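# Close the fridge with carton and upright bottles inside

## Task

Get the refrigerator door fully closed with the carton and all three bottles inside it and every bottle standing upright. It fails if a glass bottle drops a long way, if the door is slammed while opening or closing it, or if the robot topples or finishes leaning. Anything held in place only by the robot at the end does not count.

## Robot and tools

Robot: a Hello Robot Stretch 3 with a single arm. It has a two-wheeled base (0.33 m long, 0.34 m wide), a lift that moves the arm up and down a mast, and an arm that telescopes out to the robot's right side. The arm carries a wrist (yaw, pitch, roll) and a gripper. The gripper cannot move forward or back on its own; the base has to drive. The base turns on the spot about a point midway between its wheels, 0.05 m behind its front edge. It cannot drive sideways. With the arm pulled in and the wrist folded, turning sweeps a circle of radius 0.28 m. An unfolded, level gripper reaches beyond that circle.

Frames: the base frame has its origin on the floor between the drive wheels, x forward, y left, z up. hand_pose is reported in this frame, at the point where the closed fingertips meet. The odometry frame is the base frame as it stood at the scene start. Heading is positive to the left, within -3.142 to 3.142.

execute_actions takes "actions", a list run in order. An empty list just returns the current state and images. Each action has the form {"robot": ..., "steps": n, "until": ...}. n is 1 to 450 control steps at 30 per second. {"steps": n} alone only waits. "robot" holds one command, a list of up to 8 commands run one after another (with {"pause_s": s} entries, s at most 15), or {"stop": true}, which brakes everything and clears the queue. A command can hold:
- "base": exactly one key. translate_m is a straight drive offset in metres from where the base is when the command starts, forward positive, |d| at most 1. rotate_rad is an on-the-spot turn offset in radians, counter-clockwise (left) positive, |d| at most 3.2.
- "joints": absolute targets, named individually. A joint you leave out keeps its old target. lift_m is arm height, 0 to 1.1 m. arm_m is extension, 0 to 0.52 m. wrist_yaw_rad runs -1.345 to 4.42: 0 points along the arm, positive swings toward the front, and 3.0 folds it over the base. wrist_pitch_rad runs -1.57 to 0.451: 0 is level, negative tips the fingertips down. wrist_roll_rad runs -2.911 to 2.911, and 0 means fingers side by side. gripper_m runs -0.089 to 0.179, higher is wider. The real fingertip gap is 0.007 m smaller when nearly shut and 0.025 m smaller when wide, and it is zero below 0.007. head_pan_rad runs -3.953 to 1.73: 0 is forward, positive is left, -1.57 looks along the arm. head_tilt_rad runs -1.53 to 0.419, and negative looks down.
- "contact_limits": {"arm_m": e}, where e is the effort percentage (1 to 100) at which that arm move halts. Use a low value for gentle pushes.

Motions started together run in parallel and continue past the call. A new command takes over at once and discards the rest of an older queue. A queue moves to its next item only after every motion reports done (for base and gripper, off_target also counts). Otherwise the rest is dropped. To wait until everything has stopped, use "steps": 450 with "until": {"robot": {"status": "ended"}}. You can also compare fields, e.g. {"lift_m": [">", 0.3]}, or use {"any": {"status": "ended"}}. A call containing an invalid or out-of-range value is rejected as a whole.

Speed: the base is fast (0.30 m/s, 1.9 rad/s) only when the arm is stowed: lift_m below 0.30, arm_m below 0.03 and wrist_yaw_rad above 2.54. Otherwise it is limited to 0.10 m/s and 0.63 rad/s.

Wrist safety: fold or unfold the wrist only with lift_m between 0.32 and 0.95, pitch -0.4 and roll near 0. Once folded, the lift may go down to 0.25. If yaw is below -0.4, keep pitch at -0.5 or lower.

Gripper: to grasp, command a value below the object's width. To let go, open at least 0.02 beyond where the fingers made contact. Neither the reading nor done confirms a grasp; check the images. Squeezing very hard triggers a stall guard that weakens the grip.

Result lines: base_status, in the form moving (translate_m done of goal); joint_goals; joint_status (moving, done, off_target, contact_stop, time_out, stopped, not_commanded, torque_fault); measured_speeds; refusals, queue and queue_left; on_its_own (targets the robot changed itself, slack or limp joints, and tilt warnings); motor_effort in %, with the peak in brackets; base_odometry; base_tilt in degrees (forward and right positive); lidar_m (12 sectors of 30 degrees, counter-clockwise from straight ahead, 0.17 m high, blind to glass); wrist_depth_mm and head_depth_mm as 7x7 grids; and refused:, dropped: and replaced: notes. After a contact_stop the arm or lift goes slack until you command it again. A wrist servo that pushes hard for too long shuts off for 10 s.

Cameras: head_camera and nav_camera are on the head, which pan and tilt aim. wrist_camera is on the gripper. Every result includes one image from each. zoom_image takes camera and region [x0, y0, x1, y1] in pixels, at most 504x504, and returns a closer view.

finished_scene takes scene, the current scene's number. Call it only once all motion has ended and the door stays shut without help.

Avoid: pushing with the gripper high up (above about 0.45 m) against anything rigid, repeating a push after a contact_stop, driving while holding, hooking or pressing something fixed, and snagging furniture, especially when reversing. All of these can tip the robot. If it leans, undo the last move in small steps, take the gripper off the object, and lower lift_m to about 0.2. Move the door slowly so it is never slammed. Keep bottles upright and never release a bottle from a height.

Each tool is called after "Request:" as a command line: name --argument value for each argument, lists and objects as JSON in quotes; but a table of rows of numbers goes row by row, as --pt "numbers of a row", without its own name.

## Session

Request:
execute_actions --actions '[{"robot":{"joints":{"head_tilt_rad":-0.4,"lift_m":0.28,"wrist_pitch_rad":-0.4}},"steps":450,"until":{"robot":{"status":"ended"}}}]'

Scene clock: 2.80 s.
robot.base_odometry: x=+0.000 y=+0.000 heading=+0.000 (m, m, rad; robot's odometry frame)
robot.turned_by_wheels: +0.000 (rad since the last result)
robot.turned_by_imu: +0.001 (rad since the last result)
robot.base_tilt: forward=+1.2 right=+1.0 (deg)
robot.lidar_m: 3.31 2.00 2.57 2.17 1.70 1.68 1.45 1.19 1.17 1.28 1.90 3.08
robot.head_depth_mm: 2832 2992 3171 3307 2544 1882 1503 / 3046 3206 3389 3565 2515 1890 1513 / 3299 3452 3685 3771 2532 1892 1507 / 3513 3683 3902 3794 2545 1900 1507 / 3279 3470 3669 3627 2506 1887 1501 / 2950 3140 3255 3294 2504 1881 1500 / 2716 2823 2966 3130 2405 1878 1498
robot.base_status: not_commanded
robot.joint_positions: lift_m=+0.281 arm_m=+0.003 wrist_yaw_rad=+2.860 wrist_pitch_rad=-0.419 wrist_roll_rad=-0.015 gripper_m=+0.037 head_pan_rad=+0.018 head_tilt_rad=-0.395
robot.joint_goals: lift_m=+0.280 arm_m=+0.003 wrist_yaw_rad=+2.860 wrist_pitch_rad=-0.400 wrist_roll_rad=-0.015 gripper_m=+0.037 head_pan_rad=+0.018 head_tilt_rad=-0.400
robot.joint_status: lift_m=done arm_m=not_commanded wrist_yaw_rad=not_commanded wrist_pitch_rad=done wrist_roll_rad=not_commanded gripper_m=not_commanded head_pan_rad=not_commanded head_tilt_rad=done
robot.measured_speeds: translate_m=+0.000 rotate_rad=+0.000 lift_m=+0.000 arm_m=+0.000 wrist_yaw_rad=+0.000 wrist_pitch_rad=+0.000 wrist_roll_rad=+0.000 head_pan_rad=+0.000 head_tilt_rad=+0.000
robot: refusals=0 queue=done queue_left=0
robot.motor_effort: left_wheel=-1(0) right_wheel=+1(0) lift_m=+21(35) arm_m=+0(0) wrist_yaw_rad=+0(0) wrist_pitch_rad=+8(9) wrist_roll_rad=+0(0) gripper_m=+1(0) head_pan_rad=+0(0) head_tilt_rad=-3(37) (%)
robot.hand_pose: x=+0.0410 y=+0.0676 z=+0.2929 quat_wxyz=(+0.243, +0.700, +0.051, +0.670) (m; robot's base frame)
robot.wrist_depth_mm: - - - - - - - / - - - - - - - / - 982 947 963 936 924 879 / 724 740 727 708 712 708 706 / 601 - 600 595 609 571 569 / 508 - - 493 486 481 482 / 452 - - 433 427 421 418
pictures: head_camera (sideways: a quarter turn clockwise sets it upright), nav_camera (sideways: a quarter turn counterclockwise sets it upright), wrist_camera
camera_calibration (this result's frames):
head_camera: T_world_to_cam=[[-0.33984, -0.0257757, -0.94013, 1.23968], [-0.085046, 0.996371, 0.00342486, -0.00120696], [0.93663, 0.0811182, -0.340799, 0.394716], [0, 0, 0, 1]] pos_world=[0.0514853, 0.00113745, 1.29998]
nav_camera: T_world_to_cam=[[0.431964, 0.0139838, 0.901782, -1.13669], [0.0290067, -0.999578, 0.00160569, 0.0511481], [0.901424, 0.0254641, -0.432188, 0.514255], [0, 0, 0, 1]] pos_world=[0.0259662, 0.0539267, 1.24722]
wrist_camera: T_world_to_cam=[[0.958475, -0.285161, -0.00309266, -0.0204456], [-0.16407, -0.542532, -0.823857, 0.314474], [0.233254, 0.790153, -0.56679, 0.269447], [0, 0, 0, 1]] pos_world=[0.00834262, -0.0481229, 0.411738]
Images, in order (width x height): head_camera 896x504, nav_camera 672x504, wrist_camera 644x364.

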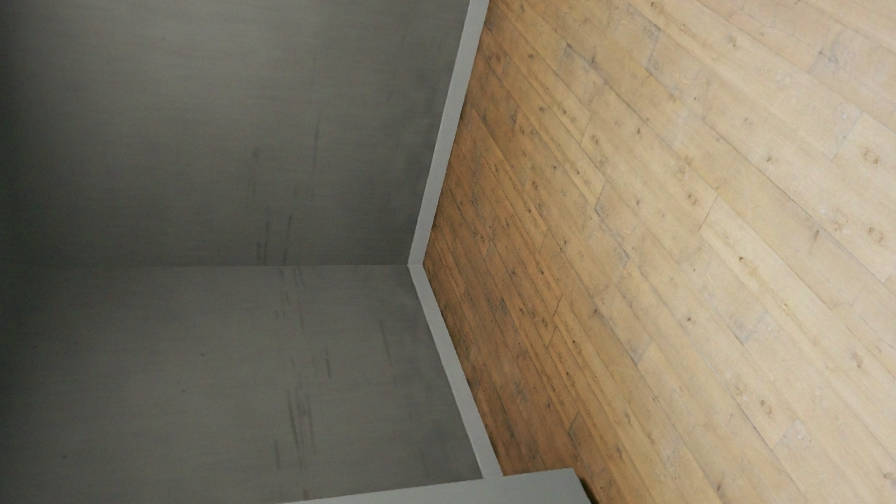

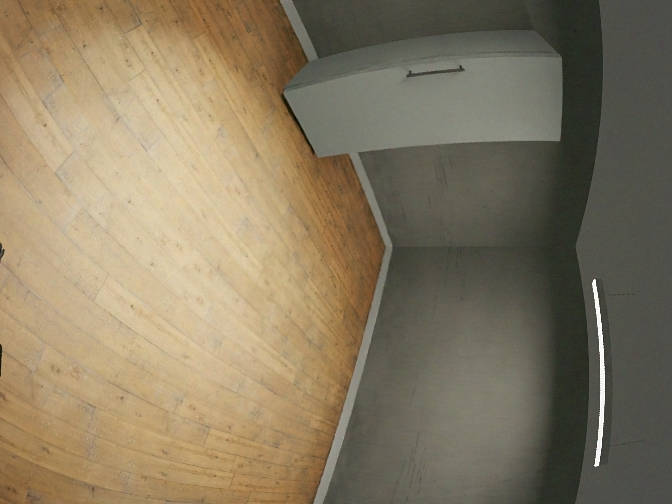

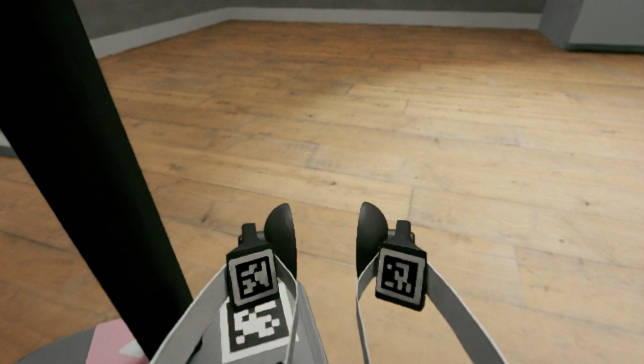

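Request:
execute_actions --actions '[{"robot":[{"base":{"rotate_rad":0.94},"joints":{"head_pan_rad":-1.4,"head_tilt_rad":-0.7}},{"base":{"translate_m":1.0}},{"base":{"translate_m":0.75}}],"steps":450,"until":{"robot":{"status":"ended"}}}]'

Scene clock: 14.30 s.
robot.base_odometry: x=+1.032 y=+1.413 heading=+0.940 (m, m, rad; robot's odometry frame)
robot.turned_by_wheels: +0.940 (rad since the last result)
robot.turned_by_imu: +0.969 (rad since the last result)
robot.base_tilt: forward=+1.2 right=+1.0 (deg)
robot.lidar_m: 0.82 0.86 1.18 1.68 1.74 1.78 2.92 3.06 3.20 0.63 0.64 0.85
robot.head_depth_mm: 2640 2885 2802 2140 1709 1423 1214 / 2686 2961 2794 2138 1725 1425 1235 / 2652 2943 2724 2130 1724 1430 1227 / 601 678 739 834 942 1123 1207 / 526 593 681 786 922 1110 1225 / 562 612 682 779 919 1119 1231 / 544 611 695 802 953 1169 1230
robot.base_status: done (translate_m +0.7500 of +0.7500)
robot.joint_positions: lift_m=+0.281 arm_m=+0.003 wrist_yaw_rad=+2.860 wrist_pitch_rad=-0.419 wrist_roll_rad=-0.015 gripper_m=+0.037 head_pan_rad=-1.393 head_tilt_rad=-0.692
robot.joint_goals: lift_m=+0.280 arm_m=+0.003 wrist_yaw_rad=+2.860 wrist_pitch_rad=-0.400 wrist_roll_rad=-0.015 gripper_m=+0.037 head_pan_rad=-1.400 head_tilt_rad=-0.700
robot.joint_status: lift_m=done arm_m=not_commanded wrist_yaw_rad=not_commanded wrist_pitch_rad=done wrist_roll_rad=not_commanded gripper_m=not_commanded head_pan_rad=done head_tilt_rad=done
robot.measured_speeds: translate_m=+0.000 rotate_rad=+0.000 lift_m=+0.000 arm_m=+0.000 wrist_yaw_rad=+0.000 wrist_pitch_rad=+0.000 wrist_roll_rad=+0.000 head_pan_rad=+0.000 head_tilt_rad=+0.000
robot: refusals=0 queue=done queue_left=0
robot.motor_effort: left_wheel=-4(14) right_wheel=+2(7) lift_m=+21(22) arm_m=+0(1) wrist_yaw_rad=+0(0) wrist_pitch_rad=+7(7) wrist_roll_rad=+0(0) gripper_m=+0(0) head_pan_rad=-2(29) head_tilt_rad=-5(32) (%)
robot.hand_pose: x=+0.0410 y=+0.0677 z=+0.2930 quat_wxyz=(+0.242, +0.700, +0.051, +0.670) (m; robot's base frame)
robot.wrist_depth_mm: - - - - - 945 713 / - - - - - 960 737 / - 979 951 939 928 892 773 / 730 740 742 718 723 715 698 / 605 - 618 589 617 566 566 / 515 - - 501 482 494 490 / 449 - - 428 430 428 421
pictures: head_camera (sideways: a quarter turn clockwise sets it upright), nav_camera (sideways: a quarter turn counterclockwise sets it upright), wrist_camera
camera_calibration (this result's frames):
head_camera: T_world_to_cam=[[-0.125552, 0.58749, -0.799433, 1.05486], [0.970812, 0.238739, 0.0229777, -0.0330982], [0.204355, -0.773214, -0.600316, 0.736863], [0, 0, 0, 1]] pos_world=[0.0139902, -0.0420633, 1.2864]
nav_camera: T_world_to_cam=[[0.125886, -0.665314, 0.735873, -0.918514], [-0.982208, -0.18779, -0.00175641, 0.0616935], [0.139358, -0.722559, -0.677117, 0.837558], [0, 0, 0, 1]] pos_world=[0.0595039, 0.00567071, 1.24314]
wrist_camera: T_world_to_cam=[[0.958476, -0.285158, -0.00309857, -0.020445], [-0.163903, -0.541955, -0.82427, 0.314718], [0.233368, 0.79055, -0.566189, 0.269254], [0, 0, 0, 1]] pos_world=[0.00834408, -0.0481254, 0.411798]
Images, in order (width x height): head_camera 896x504, nav_camera 672x504, wrist_camera 644x364.

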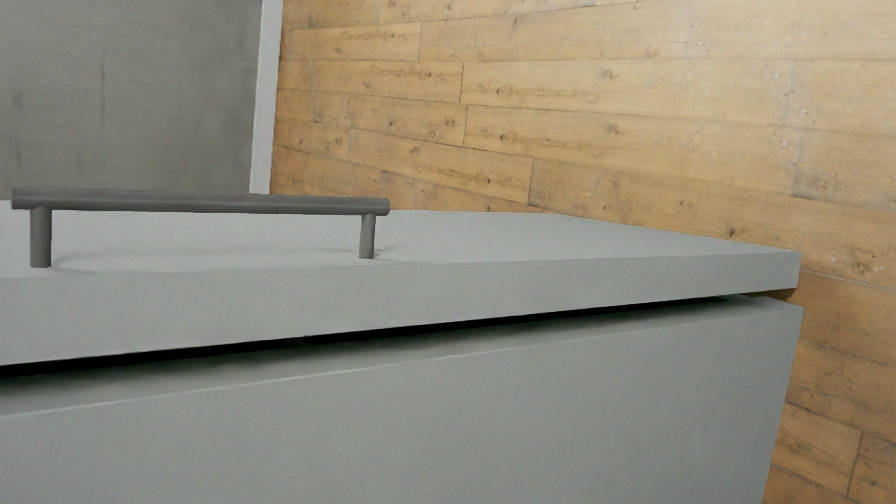

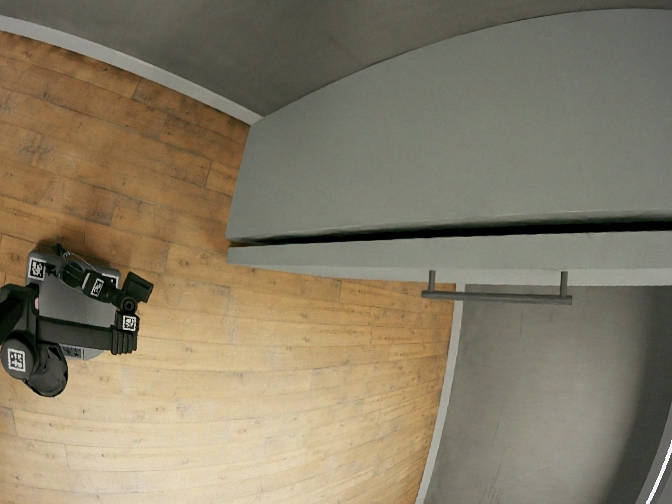

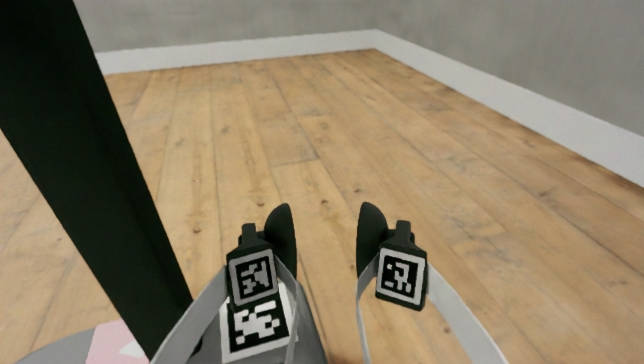

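Request:
execute_actions --actions '[{"robot":[{"base":{"translate_m":0.245},"joints":{"lift_m":0.34}},{"joints":{"head_pan_rad":-1.57,"head_tilt_rad":-0.9,"wrist_yaw_rad":0,"gripper_m":0.095}},{"joints":{"wrist_pitch_rad":-0.1,"lift_m":0.3,"arm_m":0.17}}],"steps":450,"until":{"robot":{"status":"ended"}}}]'

Scene clock: 22.87 s.
robot.base_odometry: x=+1.177 y=+1.611 heading=+0.940 (m, m, rad; robot's odometry frame)
robot.turned_by_wheels: +0.000 (rad since the last result)
robot.turned_by_imu: +0.004 (rad since the last result)
robot.base_tilt: forward=+1.2 right=+1.0 (deg)
robot.lidar_m: 0.58 0.60 0.83 1.67 1.74 1.96 3.16 3.30 3.20 0.61 0.63 0.60
robot.head_depth_mm: 2745 2459 2038 1697 1461 1286 1136 / 540 681 1987 1704 1464 1308 1144 / 560 636 754 893 1239 - 1129 / 541 625 735 896 1145 1289 1148 / 531 613 720 878 1112 1290 1158 / 534 616 726 882 1119 1299 1157 / 535 619 730 888 1130 1304 1159
robot.base_status: done (translate_m +0.2450 of +0.2450)
robot.joint_positions: lift_m=+0.301 arm_m=+0.170 wrist_yaw_rad=+0.002 wrist_pitch_rad=-0.122 wrist_roll_rad=-0.015 gripper_m=+0.095 head_pan_rad=-1.563 head_tilt_rad=-0.888
robot.joint_goals: lift_m=+0.300 arm_m=+0.170 wrist_yaw_rad=+0.000 wrist_pitch_rad=-0.100 wrist_roll_rad=-0.015 gripper_m=+0.095 head_pan_rad=-1.570 head_tilt_rad=-0.900
robot.joint_status: lift_m=done arm_m=done wrist_yaw_rad=done wrist_pitch_rad=done wrist_roll_rad=not_commanded gripper_m=done head_pan_rad=done head_tilt_rad=done
robot.measured_speeds: translate_m=+0.000 rotate_rad=+0.000 lift_m=+0.000 arm_m=+0.000 wrist_yaw_rad=+0.000 wrist_pitch_rad=+0.000 wrist_roll_rad=+0.000 head_pan_rad=+0.000 head_tilt_rad=+0.000
robot: refusals=0 queue=done queue_left=0
robot.motor_effort: left_wheel=-4(15) right_wheel=+2(8) lift_m=+21(56) arm_m=+5(6) wrist_yaw_rad=-1(0) wrist_pitch_rad=+8(10) wrist_roll_rad=+0(0) gripper_m=+0(80) head_pan_rad=-2(13) head_tilt_rad=-7(30) (%)
robot.hand_pose: x=-0.0210 y=-0.5662 z=+0.3842 quat_wxyz=(+0.711, +0.044, -0.700, -0.042) (m; robot's base frame)
robot.wrist_depth_mm: 176 176 178 223 180 - - / 184 184 185 248 188 - - / 193 193 193 273 198 - - / 202 202 203 282 208 - - / 213 215 213 274 217 963 978 / 228 224 226 268 230 767 747 / 239 239 240 262 249 598 587
pictures: head_camera (sideways: a quarter turn clockwise sets it upright), nav_camera (sideways: a quarter turn counterclockwise sets it upright), wrist_camera
camera_calibration (this result's frames):
head_camera: T_world_to_cam=[[-0.0256029, 0.745032, -0.666537, 0.881044], [0.997239, 0.0655229, 0.0349334, -0.048817], [0.0696999, -0.663803, -0.744653, 0.925422], [0, 0, 0, 1]] pos_world=[0.00673765, -0.0389098, 1.27807]
nav_camera: T_world_to_cam=[[0.0126711, -0.80788, 0.589211, -0.726715], [-0.99982, -0.0185396, -0.00391878, 0.0646154], [0.0140897, -0.589055, -0.80797, 1.00849], [0, 0, 0, 1]] pos_world=[0.0596028, 0.0081548, 1.24327]
wrist_camera: T_world_to_cam=[[-0.999976, 0.0045076, -0.00528361, -0.0177501], [0.00639337, 0.300283, -0.953829, 0.566349], [-0.0027129, -0.95384, -0.300304, -0.258266], [0, 0, 0, 1]] pos_world=[-0.0220712, -0.416329, 0.462548]
Images, in order (width x height): head_camera 896x504, nav_camera 672x504, wrist_camera 644x364.

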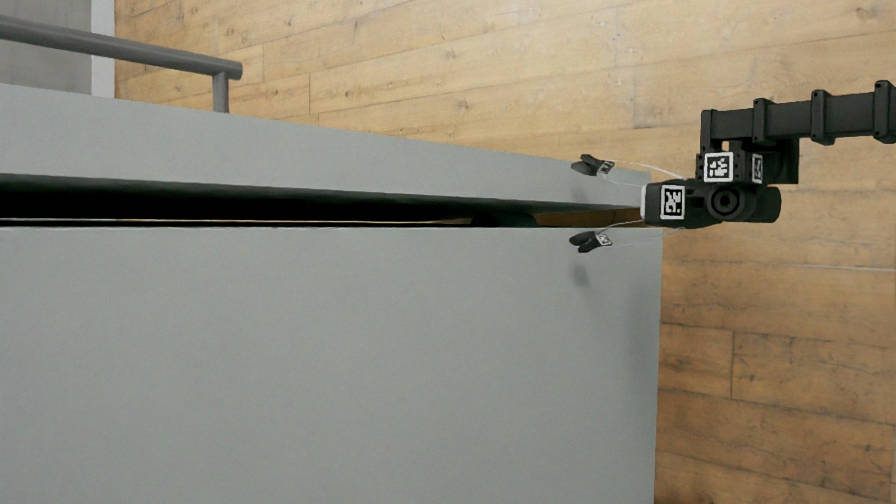

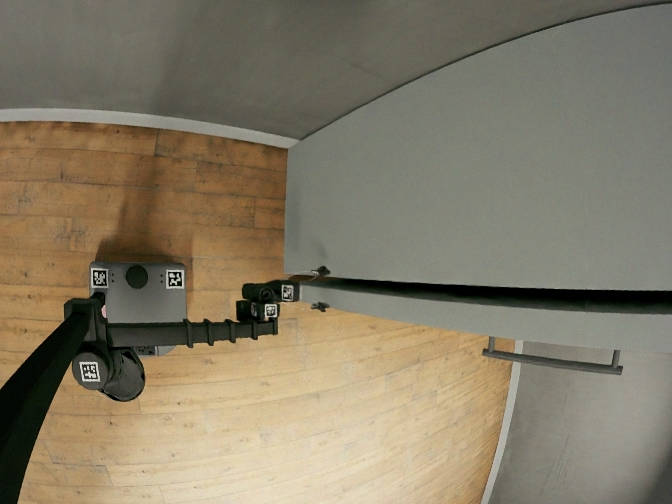

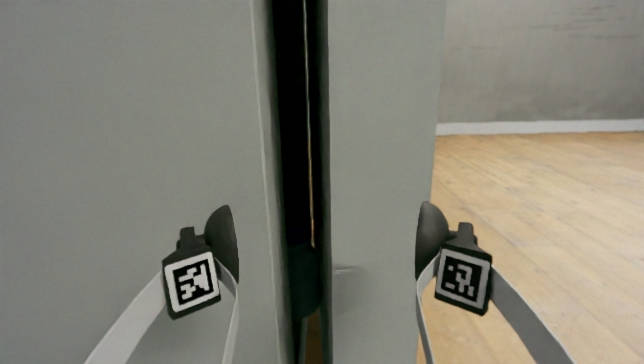

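Request:
execute_actions --actions '[{"robot":[{"base":{"translate_m":-0.044}},{"joints":{"arm_m":0.25}},{"base":{"translate_m":-0.08}},{"joints":{"gripper_m":0.17,"arm_m":0.31}},{"base":{"translate_m":-0.2}}],"steps":450,"until":{"robot":{"status":"ended"}}}]'

Scene clock: 36.40 s.
robot.base_odometry: x=+0.986 y=+1.349 heading=+0.940 (m, m, rad; robot's odometry frame)
robot.turned_by_wheels: +0.000 (rad since the last result)
robot.turned_by_imu: +0.002 (rad since the last result)
robot.base_tilt: forward=+1.2 right=+1.1 (deg)
robot.lidar_m: 0.90 0.94 1.29 1.68 1.72 1.75 2.83 2.97 3.19 0.67 0.70 0.87
robot.head_depth_mm: 2845 2519 2026 1713 1462 1282 1140 / 2826 2519 2045 1709 1492 1288 1164 / 704 2392 1997 1664 1533 1261 1140 / 598 691 820 1011 1350 1295 1152 / 710 863 1092 1478 1481 1292 1153 / 965 1191 1381 1490 1376 1303 1150 / 1020 1195 1240 973 1123 1303 1153
robot.base_status: done (translate_m -0.2000 of -0.2000)
robot.joint_positions: lift_m=+0.301 arm_m=+0.310 wrist_yaw_rad=+0.003 wrist_pitch_rad=-0.121 wrist_roll_rad=-0.015 gripper_m=+0.170 head_pan_rad=-1.563 head_tilt_rad=-0.888
robot.joint_goals: lift_m=+0.300 arm_m=+0.310 wrist_yaw_rad=+0.000 wrist_pitch_rad=-0.100 wrist_roll_rad=-0.015 gripper_m=+0.170 head_pan_rad=-1.570 head_tilt_rad=-0.900
robot.joint_status: lift_m=done arm_m=done wrist_yaw_rad=done wrist_pitch_rad=done wrist_roll_rad=not_commanded gripper_m=done head_pan_rad=done head_tilt_rad=done
robot.measured_speeds: translate_m=+0.000 rotate_rad=+0.000 lift_m=+0.000 arm_m=+0.000 wrist_yaw_rad=+0.000 wrist_pitch_rad=+0.000 wrist_roll_rad=+0.000 head_pan_rad=+0.000 head_tilt_rad=+0.000
robot: refusals=0 queue=done queue_left=0
robot.motor_effort: left_wheel=-4(9) right_wheel=+2(9) lift_m=+21(21) arm_m=+4(7) wrist_yaw_rad=-3(16) wrist_pitch_rad=+8(8) wrist_roll_rad=+0(0) gripper_m=+0(83) head_pan_rad=-2(2) head_tilt_rad=-7(8) (%)
robot.hand_pose: x=-0.0207 y=-0.7062 z=+0.3843 quat_wxyz=(+0.711, +0.045, -0.700, -0.042) (m; robot's base frame)
robot.wrist_depth_mm: 528 106 115 - - - - / 562 110 120 - - - - / 590 116 125 - - - - / 483 609 130 - - - - / 472 127 136 906 - - 996 / 451 131 143 691 769 748 771 / 458 575 149 570 603 604 568
pictures: head_camera (sideways: a quarter turn clockwise sets it upright), nav_camera (sideways: a quarter turn counterclockwise sets it upright), wrist_camera
camera_calibration (this result's frames):
head_camera: T_world_to_cam=[[-0.0254683, 0.745039, -0.666534, 0.88104], [0.997251, 0.0653426, 0.0349336, -0.0488174], [0.06958, -0.663812, -0.744655, 0.925426], [0, 0, 0, 1]] pos_world=[0.00673062, -0.0389098, 1.27807]
nav_camera: T_world_to_cam=[[0.0125252, -0.807885, 0.589207, -0.726709], [-0.999824, -0.0183591, -0.00391882, 0.0646155], [0.0139833, -0.589054, -0.807972, 1.00849], [0, 0, 0, 1]] pos_world=[0.0596043, 0.00814537, 1.24327]
wrist_camera: T_world_to_cam=[[-0.99998, 0.00353108, -0.00528601, -0.0175622], [0.00610175, 0.299935, -0.95394, 0.608272], [-0.00178298, -0.953953, -0.29995, -0.391989], [0, 0, 0, 1]] pos_world=[-0.0219722, -0.55632, 0.462585]
Images, in order (width x height): head_camera 896x504, nav_camera 672x504, wrist_camera 644x364.

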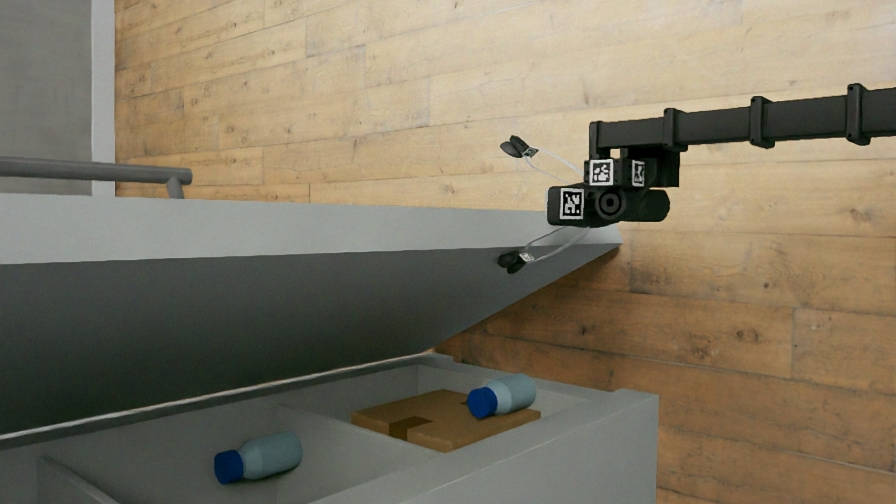

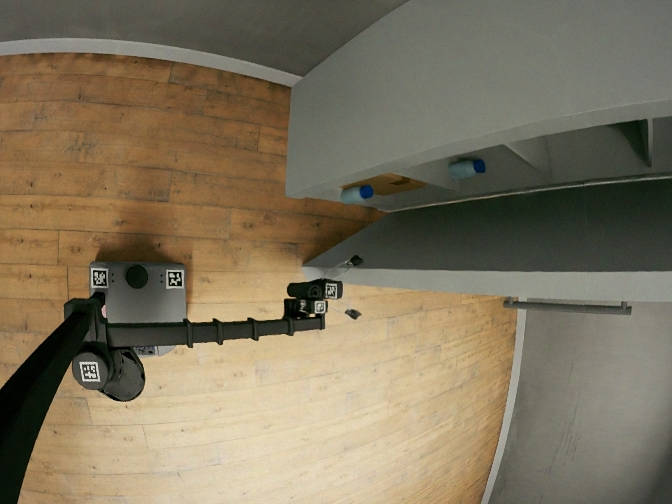

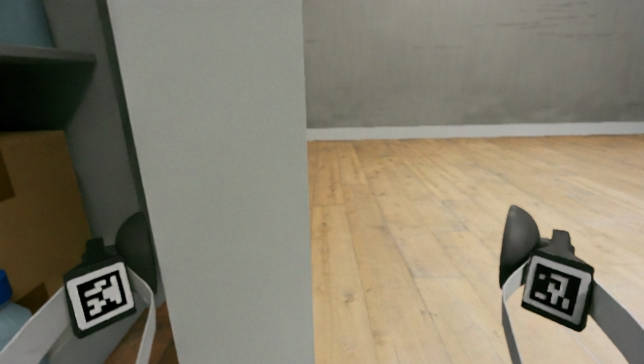

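Request:
execute_actions --actions '[{"robot":[{"base":{"translate_m":-0.09},"joints":{"arm_m":0.37}},{"base":{"translate_m":-0.08},"joints":{"arm_m":0.43}},{"base":{"translate_m":-0.08},"joints":{"arm_m":0.5}},{"joints":{"arm_m":0.0,"gripper_m":0.12}},{"base":{"translate_m":0.32}},{"base":{"rotate_rad":0.78},"joints":{"lift_m":0.12}},{"base":{"translate_m":-0.39}},{"joints":{"arm_m":0.2}}],"steps":450,"until":{"robot":{"status":"ended"}}},{"steps":450,"until":{"robot":{"status":"ended"}}},{"steps":450,"until":{"robot":{"status":"ended"}}}]'

Scene clock: 62.00 s.
robot.base_odometry: x=+1.085 y=+1.020 heading=+1.720 (m, m, rad; robot's odometry frame)
robot.turned_by_wheels: +0.780 (rad since the last result)
robot.turned_by_imu: +0.798 (rad since the last result)
robot.base_tilt: forward=+1.2 right=+1.0 (deg)
robot.lidar_m: 1.28 1.95 1.96 1.81 2.63 2.66 3.06 0.86 0.86 0.64 0.67 1.11
robot.head_depth_mm: 909 1033 1168 1332 1431 1276 1141 / 911 1075 1210 1487 1465 1291 1144 / 908 1192 1206 1322 1447 1317 1126 / 917 1324 1225 1189 1358 1299 1145 / 802 687 776 933 1187 1295 1144 / 557 647 809 1089 1430 1305 1154 / 616 771 1020 1473 1494 1307 1158
robot.base_status: done (translate_m -0.3900 of -0.3900)
robot.joint_positions: lift_m=+0.121 arm_m=+0.200 wrist_yaw_rad=+0.002 wrist_pitch_rad=-0.121 wrist_roll_rad=-0.015 gripper_m=+0.120 head_pan_rad=-1.563 head_tilt_rad=-0.889
robot.joint_goals: lift_m=+0.120 arm_m=+0.200 wrist_yaw_rad=+0.000 wrist_pitch_rad=-0.100 wrist_roll_rad=-0.015 gripper_m=+0.120 head_pan_rad=-1.570 head_tilt_rad=-0.900
robot.joint_status: lift_m=done arm_m=done wrist_yaw_rad=done wrist_pitch_rad=done wrist_roll_rad=not_commanded gripper_m=done head_pan_rad=done head_tilt_rad=done
robot.measured_speeds: translate_m=+0.000 rotate_rad=+0.000 lift_m=+0.000 arm_m=+0.000 wrist_yaw_rad=+0.000 wrist_pitch_rad=+0.000 wrist_roll_rad=+0.000 head_pan_rad=+0.000 head_tilt_rad=+0.000
robot: refusals=0 queue=done queue_left=0
robot.motor_effort: left_wheel=-3(11) right_wheel=+2(5) lift_m=+21(22) arm_m=+4(6) wrist_yaw_rad=-1(7) wrist_pitch_rad=+8(8) wrist_roll_rad=+0(0) gripper_m=+1(83) head_pan_rad=-2(2) head_tilt_rad=-7(8) (%)
robot.hand_pose: x=-0.0211 y=-0.5962 z=+0.2044 quat_wxyz=(+0.711, +0.044, -0.700, -0.042) (m; robot's base frame)
robot.wrist_depth_mm: 185 407 330 375 520 491 411 / 189 216 350 391 535 509 419 / 193 222 376 337 573 519 430 / 197 228 399 337 562 523 442 / 205 230 356 369 542 567 457 / 217 226 310 427 468 - 453 / 369 259 346 376 372 369 362
pictures: head_camera (sideways: a quarter turn clockwise sets it upright), nav_camera (sideways: a quarter turn counterclockwise sets it upright), wrist_camera
camera_calibration (this result's frames):
head_camera: T_world_to_cam=[[-0.0254467, 0.745189, -0.666368, 0.880822], [0.997253, 0.0653042, 0.0349465, -0.0488342], [0.0695584, -0.663648, -0.744804, 0.925619], [0, 0, 0, 1]] pos_world=[0.00672939, -0.0389045, 1.27806]
nav_camera: T_world_to_cam=[[0.0125015, -0.808017, 0.589027, -0.726474], [-0.999824, -0.0183276, -0.00392121, 0.0646186], [0.0139638, -0.588874, -0.808104, 1.00866], [0, 0, 0, 1]] pos_world=[0.0596045, 0.00815684, 1.24327]
wrist_camera: T_world_to_cam=[[-0.999974, 0.00492821, -0.00528832, -0.0184197], [0.00652183, 0.299564, -0.954054, 0.403484], [-0.00311759, -0.954063, -0.299588, -0.3412], [0, 0, 0, 1]] pos_world=[-0.0221144, -0.446306, 0.282629]
Images, in order (width x height): head_camera 896x504, nav_camera 672x504, wrist_camera 644x364.

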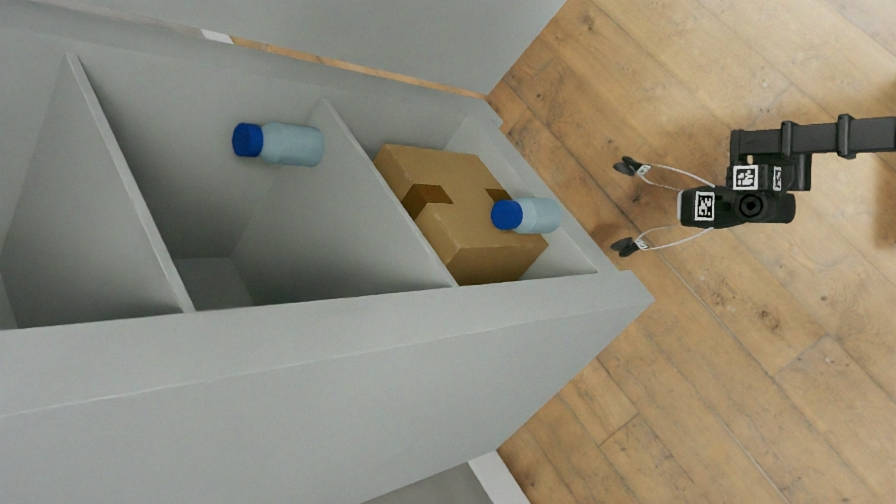

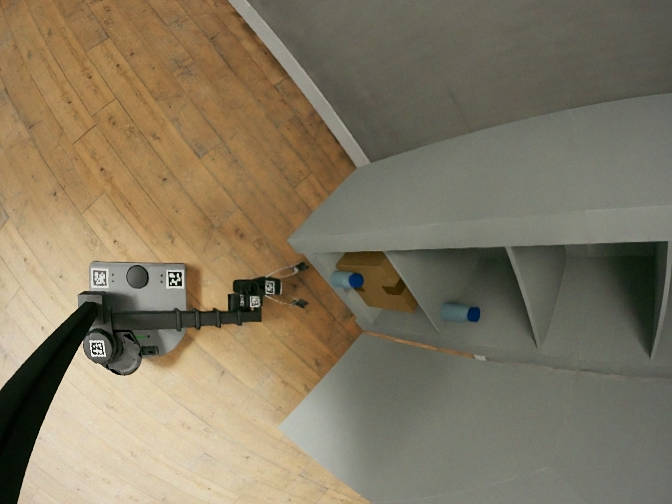

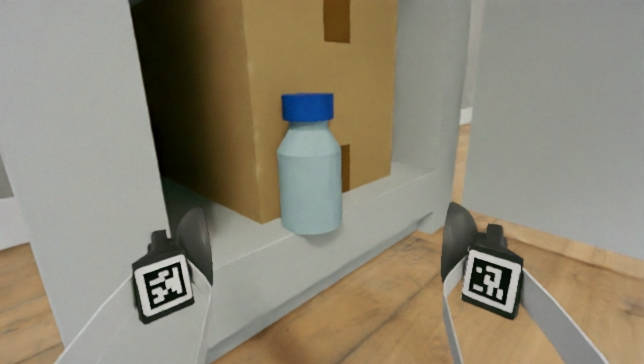

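Request:
execute_actions --actions '[{"robot":{"joints":{"arm_m":0.395}},"steps":450,"until":{"robot":{"status":"ended"}}},{"robot":[{"joints":{"gripper_m":0.02}},{"joints":{"lift_m":0.14}},{"joints":{"arm_m":0.27}}],"steps":450,"until":{"robot":{"status":"ended"}}}]'

Request:
execute_actions --actions '[{"robot":[{"joints":{"lift_m":0.56}},{"joints":{"arm_m":0.52},"base":{"translate_m":0.03}},{"joints":{"lift_m":0.515}}],"steps":450,"until":{"robot":{"status":"ended"}}}]'

Scene clock: 69.07 s.
robot.base_odometry: x=+1.085 y=+1.020 heading=+1.720 (m, m, rad; robot's odometry frame)
robot.turned_by_wheels: +0.000 (rad since the last result)
robot.turned_by_imu: +0.002 (rad since the last result)
robot.base_tilt: forward=+1.2 right=+1.0 (deg)
robot.lidar_m: 1.28 1.96 1.95 1.80 2.63 2.66 3.11 0.86 0.86 0.62 0.67 1.11
robot.head_depth_mm: 909 1031 1168 1329 1429 1286 1133 / 912 1077 1213 1475 1474 1284 1141 / 906 1195 1215 1311 1420 1330 1148 / 910 1323 1231 1195 1347 1288 1148 / 803 688 775 935 1184 1298 1152 / 556 650 810 1093 1432 1297 1155 / 618 766 1014 1465 1495 1305 1158
robot.base_status: done (translate_m -0.3900 of -0.3900)
robot.joint_positions: lift_m=+0.139 arm_m=+0.270 wrist_yaw_rad=+0.002 wrist_pitch_rad=-0.169 wrist_roll_rad=-0.017 gripper_m=+0.021 head_pan_rad=-1.563 head_tilt_rad=-0.889
robot.joint_goals: lift_m=+0.140 arm_m=+0.270 wrist_yaw_rad=+0.000 wrist_pitch_rad=-0.100 wrist_roll_rad=-0.017 gripper_m=+0.020 head_pan_rad=-1.570 head_tilt_rad=-0.900
robot.joint_status: lift_m=done arm_m=done wrist_yaw_rad=done wrist_pitch_rad=done wrist_roll_rad=not_commanded gripper_m=done head_pan_rad=done head_tilt_rad=done
robot.measured_speeds: translate_m=+0.000 rotate_rad=+0.000 lift_m=+0.000 arm_m=+0.000 wrist_yaw_rad=+0.000 wrist_pitch_rad=+0.000 wrist_roll_rad=+0.000 head_pan_rad=+0.000 head_tilt_rad=+0.000
robot: refusals=0 queue=done queue_left=0
robot.motor_effort: left_wheel=-2(5) right_wheel=+1(4) lift_m=+60(61) arm_m=-4(14) wrist_yaw_rad=-2(27) wrist_pitch_rad=+26(31) wrist_roll_rad=+0(0) gripper_m=-18(94) head_pan_rad=-2(2) head_tilt_rad=-8(8) (%)
robot.hand_pose: x=-0.0209 y=-0.6637 z=+0.2112 quat_wxyz=(+0.711, +0.061, -0.698, -0.059) (m; robot's base frame)
robot.wrist_depth_mm: 475 389 275 296 416 436 373 / 399 416 296 312 449 457 385 / 156 436 321 126 490 475 396 / 160 443 352 135 481 496 410 / 165 345 341 134 150 551 425 / 170 255 243 133 145 453 444 / 176 195 248 140 357 372 361
pictures: head_camera (sideways: a quarter turn clockwise sets it upright), nav_camera (sideways: a quarter turn counterclockwise sets it upright), wrist_camera
camera_calibration (this result's frames):
head_camera: T_world_to_cam=[[-0.0254468, 0.745201, -0.666354, 0.880805], [0.997253, 0.0653036, 0.0349476, -0.0488355], [0.0695583, -0.663635, -0.744816, 0.925635], [0, 0, 0, 1]] pos_world=[0.00672938, -0.0389041, 1.27806]
nav_camera: T_world_to_cam=[[0.0125016, -0.808027, 0.589012, -0.726455], [-0.999824, -0.0183275, -0.0039214, 0.0646189], [0.0139637, -0.58886, -0.808115, 1.00868], [0, 0, 0, 1]] pos_world=[0.0596045, 0.00815789, 1.24327]
wrist_camera: T_world_to_cam=[[-0.999983, 0.00447713, -0.00361256, -0.0185936], [0.00493527, 0.344957, -0.938606, 0.457014], [-0.00295609, -0.938608, -0.344973, -0.383769], [0, 0, 0, 1]] pos_world=[-0.0219832, -0.517776, 0.296499]
Images, in order (width x height): head_camera 896x504, nav_camera 672x504, wrist_camera 644x364.

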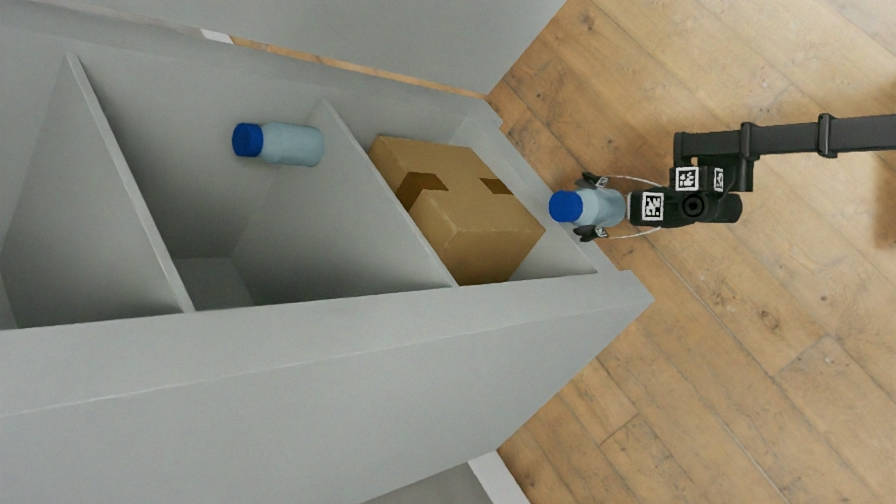

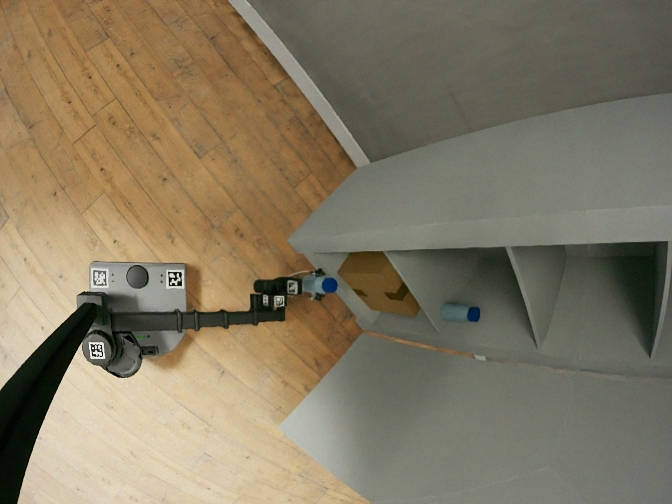

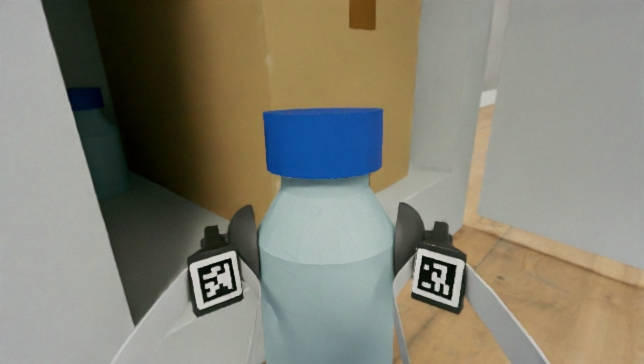

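Scene clock: 77.73 s.
robot.base_odometry: x=+1.080 y=+1.050 heading=+1.720 (m, m, rad; robot's odometry frame)
robot.turned_by_wheels: +0.000 (rad since the last result)
robot.turned_by_imu: +0.002 (rad since the last result)
robot.base_tilt: forward=+1.2 right=+1.0 (deg)
robot.lidar_m: 1.26 1.94 1.93 1.80 2.65 2.68 3.11 0.88 0.89 0.63 0.71 1.08
robot.head_depth_mm: 896 1043 1202 1372 1436 1291 1136 / 915 1106 1190 1460 1469 1295 1127 / 905 1228 1255 1310 1410 1293 1141 / 913 1285 1194 1073 1342 1295 1148 / 568 644 761 923 1253 1291 1149 / 570 690 867 1168 1452 1298 1160 / 659 822 1088 1472 1485 1305 1156
robot.base_status: done (translate_m +0.0300 of +0.0300)
robot.joint_positions: lift_m=+0.515 arm_m=+0.520 wrist_yaw_rad=+0.002 wrist_pitch_rad=-0.148 wrist_roll_rad=-0.017 gripper_m=+0.021 head_pan_rad=-1.563 head_tilt_rad=-0.889
robot.joint_goals: lift_m=+0.515 arm_m=+0.520 wrist_yaw_rad=+0.000 wrist_pitch_rad=-0.100 wrist_roll_rad=-0.017 gripper_m=+0.020 head_pan_rad=-1.570 head_tilt_rad=-0.900
robot.joint_status: lift_m=done arm_m=done wrist_yaw_rad=done wrist_pitch_rad=done wrist_roll_rad=not_commanded gripper_m=done head_pan_rad=done head_tilt_rad=done
robot.measured_speeds: translate_m=+0.000 rotate_rad=+0.000 lift_m=+0.000 arm_m=+0.000 wrist_yaw_rad=+0.000 wrist_pitch_rad=+0.000 wrist_roll_rad=+0.000 head_pan_rad=+0.000 head_tilt_rad=+0.000
robot: refusals=0 queue=done queue_left=0
robot.motor_effort: left_wheel=-4(6) right_wheel=+2(6) lift_m=+24(60) arm_m=+4(4) wrist_yaw_rad=-1(2) wrist_pitch_rad=+18(26) wrist_roll_rad=+0(0) gripper_m=-18(18) head_pan_rad=-3(3) head_tilt_rad=-7(7) (%)
robot.hand_pose: x=-0.0211 y=-0.9146 z=+0.5926 quat_wxyz=(+0.711, +0.053, -0.699, -0.052) (m; robot's base frame)
robot.wrist_depth_mm: 318 368 444 420 331 277 236 / 328 380 457 443 348 275 243 / 337 394 473 124 353 252 252 / 343 404 454 135 375 255 266 / 338 345 351 134 150 269 288 / 264 264 234 133 146 253 944 / 210 211 200 142 196 207 314
pictures: head_camera (sideways: a quarter turn clockwise sets it upright), nav_camera (sideways: a quarter turn counterclockwise sets it upright), wrist_camera
camera_calibration (this result's frames):
head_camera: T_world_to_cam=[[-0.0254308, 0.745217, -0.666337, 0.880782], [0.997255, 0.0652813, 0.0349489, -0.0488373], [0.0695439, -0.663619, -0.744831, 0.925655], [0, 0, 0, 1]] pos_world=[0.00672854, -0.0389036, 1.27806]
nav_camera: T_world_to_cam=[[0.0124842, -0.808042, 0.588993, -0.72643], [-0.999825, -0.0183058, -0.00392165, 0.0646192], [0.0139509, -0.588841, -0.808129, 1.0087], [0, 0, 0, 1]] pos_world=[0.0596046, 0.00815812, 1.24327]
wrist_camera: T_world_to_cam=[[-0.999981, 0.00488015, -0.00375172, -0.0157584], [0.00513416, 0.325003, -0.945699, 0.887546], [-0.00339583, -0.9457, -0.325022, -0.50601], [0, 0, 0, 1]] pos_world=[-0.0220333, -0.766913, 0.674828]
Images, in order (width x height): head_camera 896x504, nav_camera 672x504, wrist_camera 644x364.

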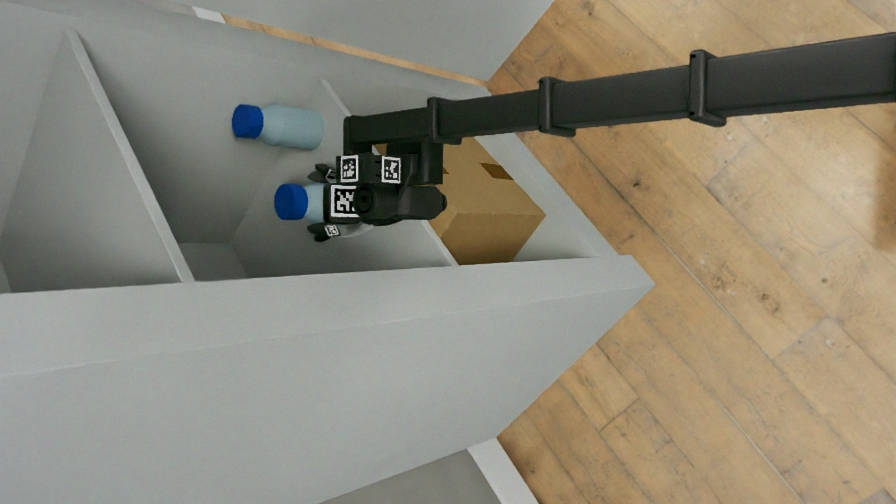

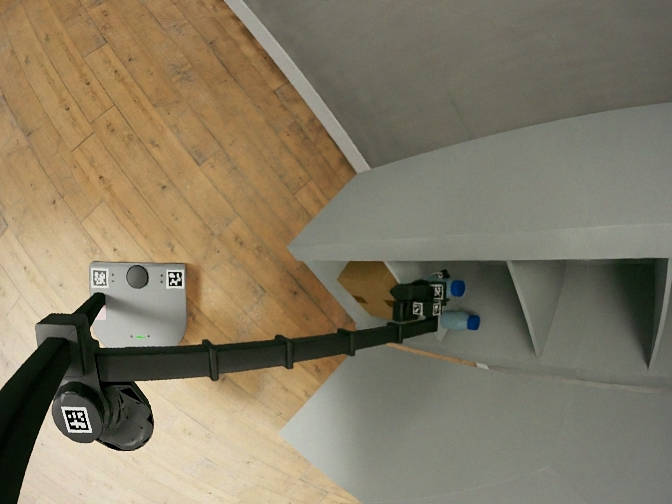

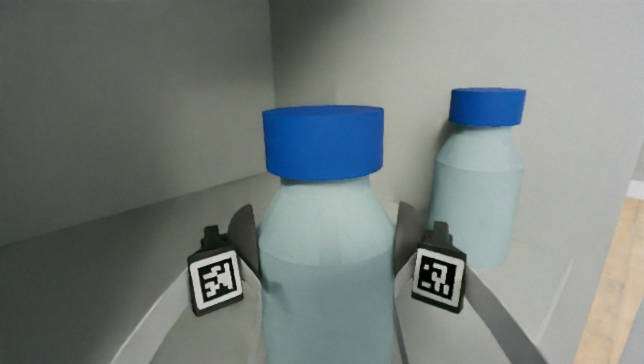

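Request:
execute_actions --actions '[{"robot":[{"joints":{"gripper_m":0.1}},{"joints":{"arm_m":0.05}},{"joints":{"gripper_m":-0.02,"lift_m":0.3},"base":{"translate_m":-0.9}},{"joints":{"arm_m":0.36}},{"base":{"translate_m":0.45}},{"joints":{"arm_m":0.0}}],"steps":450,"until":{"robot":{"status":"ended"}}},{"steps":450,"until":{"robot":{"status":"ended"}}},{"steps":450,"until":{"robot":{"status":"ended"}}}]'

Scene clock: 106.73 s.
robot.base_odometry: x=+1.147 y=+0.605 heading=+1.720 (m, m, rad; robot's odometry frame)
robot.turned_by_wheels: +0.000 (rad since the last result)
robot.turned_by_imu: +0.002 (rad since the last result)
robot.base_tilt: forward=+1.2 right=+1.0 (deg)
robot.lidar_m: 1.62 2.26 1.94 2.61 2.35 2.36 2.74 2.51 2.51 0.90 0.78 1.41
robot.head_depth_mm: 2390 2510 2052 1711 1460 1279 1143 / 2118 2392 2046 1704 1471 1292 1143 / 1920 2249 2040 1710 1469 1292 1169 / 1752 1987 1995 1672 1479 1292 1152 / 862 979 1126 1324 1459 1292 1153 / 798 900 1014 1177 1394 1304 1158 / 742 823 926 1059 1230 1300 1154
robot.base_status: done (translate_m +0.4500 of +0.4500)
robot.joint_positions: lift_m=+0.301 arm_m=+0.003 wrist_yaw_rad=-0.001 wrist_pitch_rad=-0.121 wrist_roll_rad=-0.016 gripper_m=-0.020 head_pan_rad=-1.563 head_tilt_rad=-0.889
robot.joint_goals: lift_m=+0.300 arm_m=+0.000 wrist_yaw_rad=+0.000 wrist_pitch_rad=-0.100 wrist_roll_rad=-0.016 gripper_m=-0.020 head_pan_rad=-1.570 head_tilt_rad=-0.900
robot.joint_status: lift_m=done arm_m=done wrist_yaw_rad=done wrist_pitch_rad=done wrist_roll_rad=not_commanded gripper_m=done head_pan_rad=done head_tilt_rad=done
robot.measured_speeds: translate_m=+0.000 rotate_rad=+0.000 lift_m=+0.000 arm_m=+0.000 wrist_yaw_rad=+0.000 wrist_pitch_rad=+0.000 wrist_roll_rad=+0.000 head_pan_rad=+0.000 head_tilt_rad=+0.000
robot: refusals=0 queue=done queue_left=0
robot.motor_effort: left_wheel=-1(32) right_wheel=+1(34) lift_m=+20(24) arm_m=-4(5) wrist_yaw_rad=+1(21) wrist_pitch_rad=+8(18) wrist_roll_rad=+0(0) gripper_m=-8(82) head_pan_rad=-2(3) head_tilt_rad=-7(7) (%)
robot.hand_pose: x=-0.0218 y=-0.3994 z=+0.3844 quat_wxyz=(+0.712, +0.043, -0.700, -0.043) (m; robot's base frame)
robot.wrist_depth_mm: 453 529 634 - - - - / 464 543 656 - - - - / 478 553 686 - - - - / 491 571 710 - - - - / 499 591 736 - - 979 993 / 522 603 736 - 795 736 760 / 527 599 616 615 615 607 583
pictures: head_camera (sideways: a quarter turn clockwise sets it upright), nav_camera (sideways: a quarter turn counterclockwise sets it upright), wrist_camera
camera_calibration (this result's frames):
head_camera: T_world_to_cam=[[-0.0254109, 0.745339, -0.666201, 0.880605], [0.997257, 0.0652471, 0.0349594, -0.0488509], [0.0695243, -0.663485, -0.744952, 0.925813], [0, 0, 0, 1]] pos_world=[0.00672742, -0.0388992, 1.27805]
nav_camera: T_world_to_cam=[[0.0124625, -0.808149, 0.588846, -0.726238], [-0.999825, -0.0182772, -0.00392359, 0.0646217], [0.0139333, -0.588694, -0.808236, 1.00883], [0, 0, 0, 1]] pos_world=[0.0596048, 0.0081673, 1.24327]
wrist_camera: T_world_to_cam=[[-0.999964, 0.0075295, -0.00395912, -0.018604], [0.00603267, 0.299509, -0.954074, 0.516268], [-0.00599791, -0.954064, -0.299544, -0.0996482], [0, 0, 0, 1]] pos_world=[-0.0223155, -0.249557, 0.462635]
Images, in order (width x height): head_camera 896x504, nav_camera 672x504, wrist_camera 644x364.

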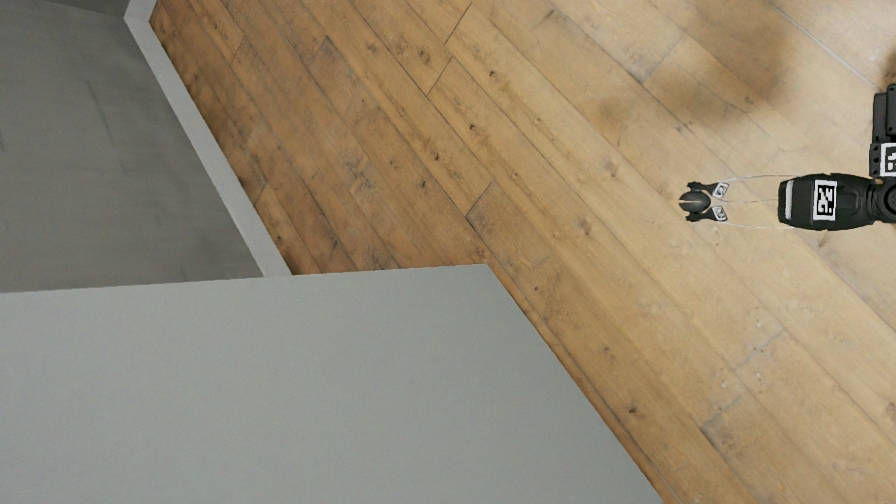

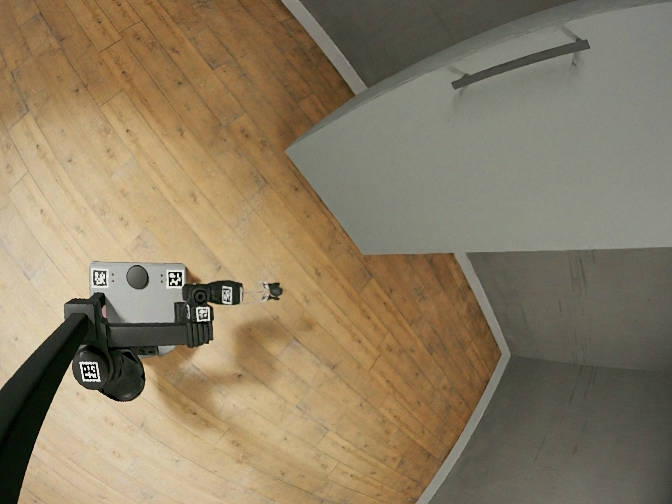

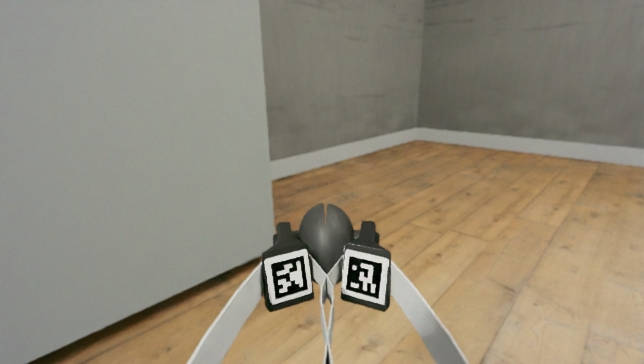

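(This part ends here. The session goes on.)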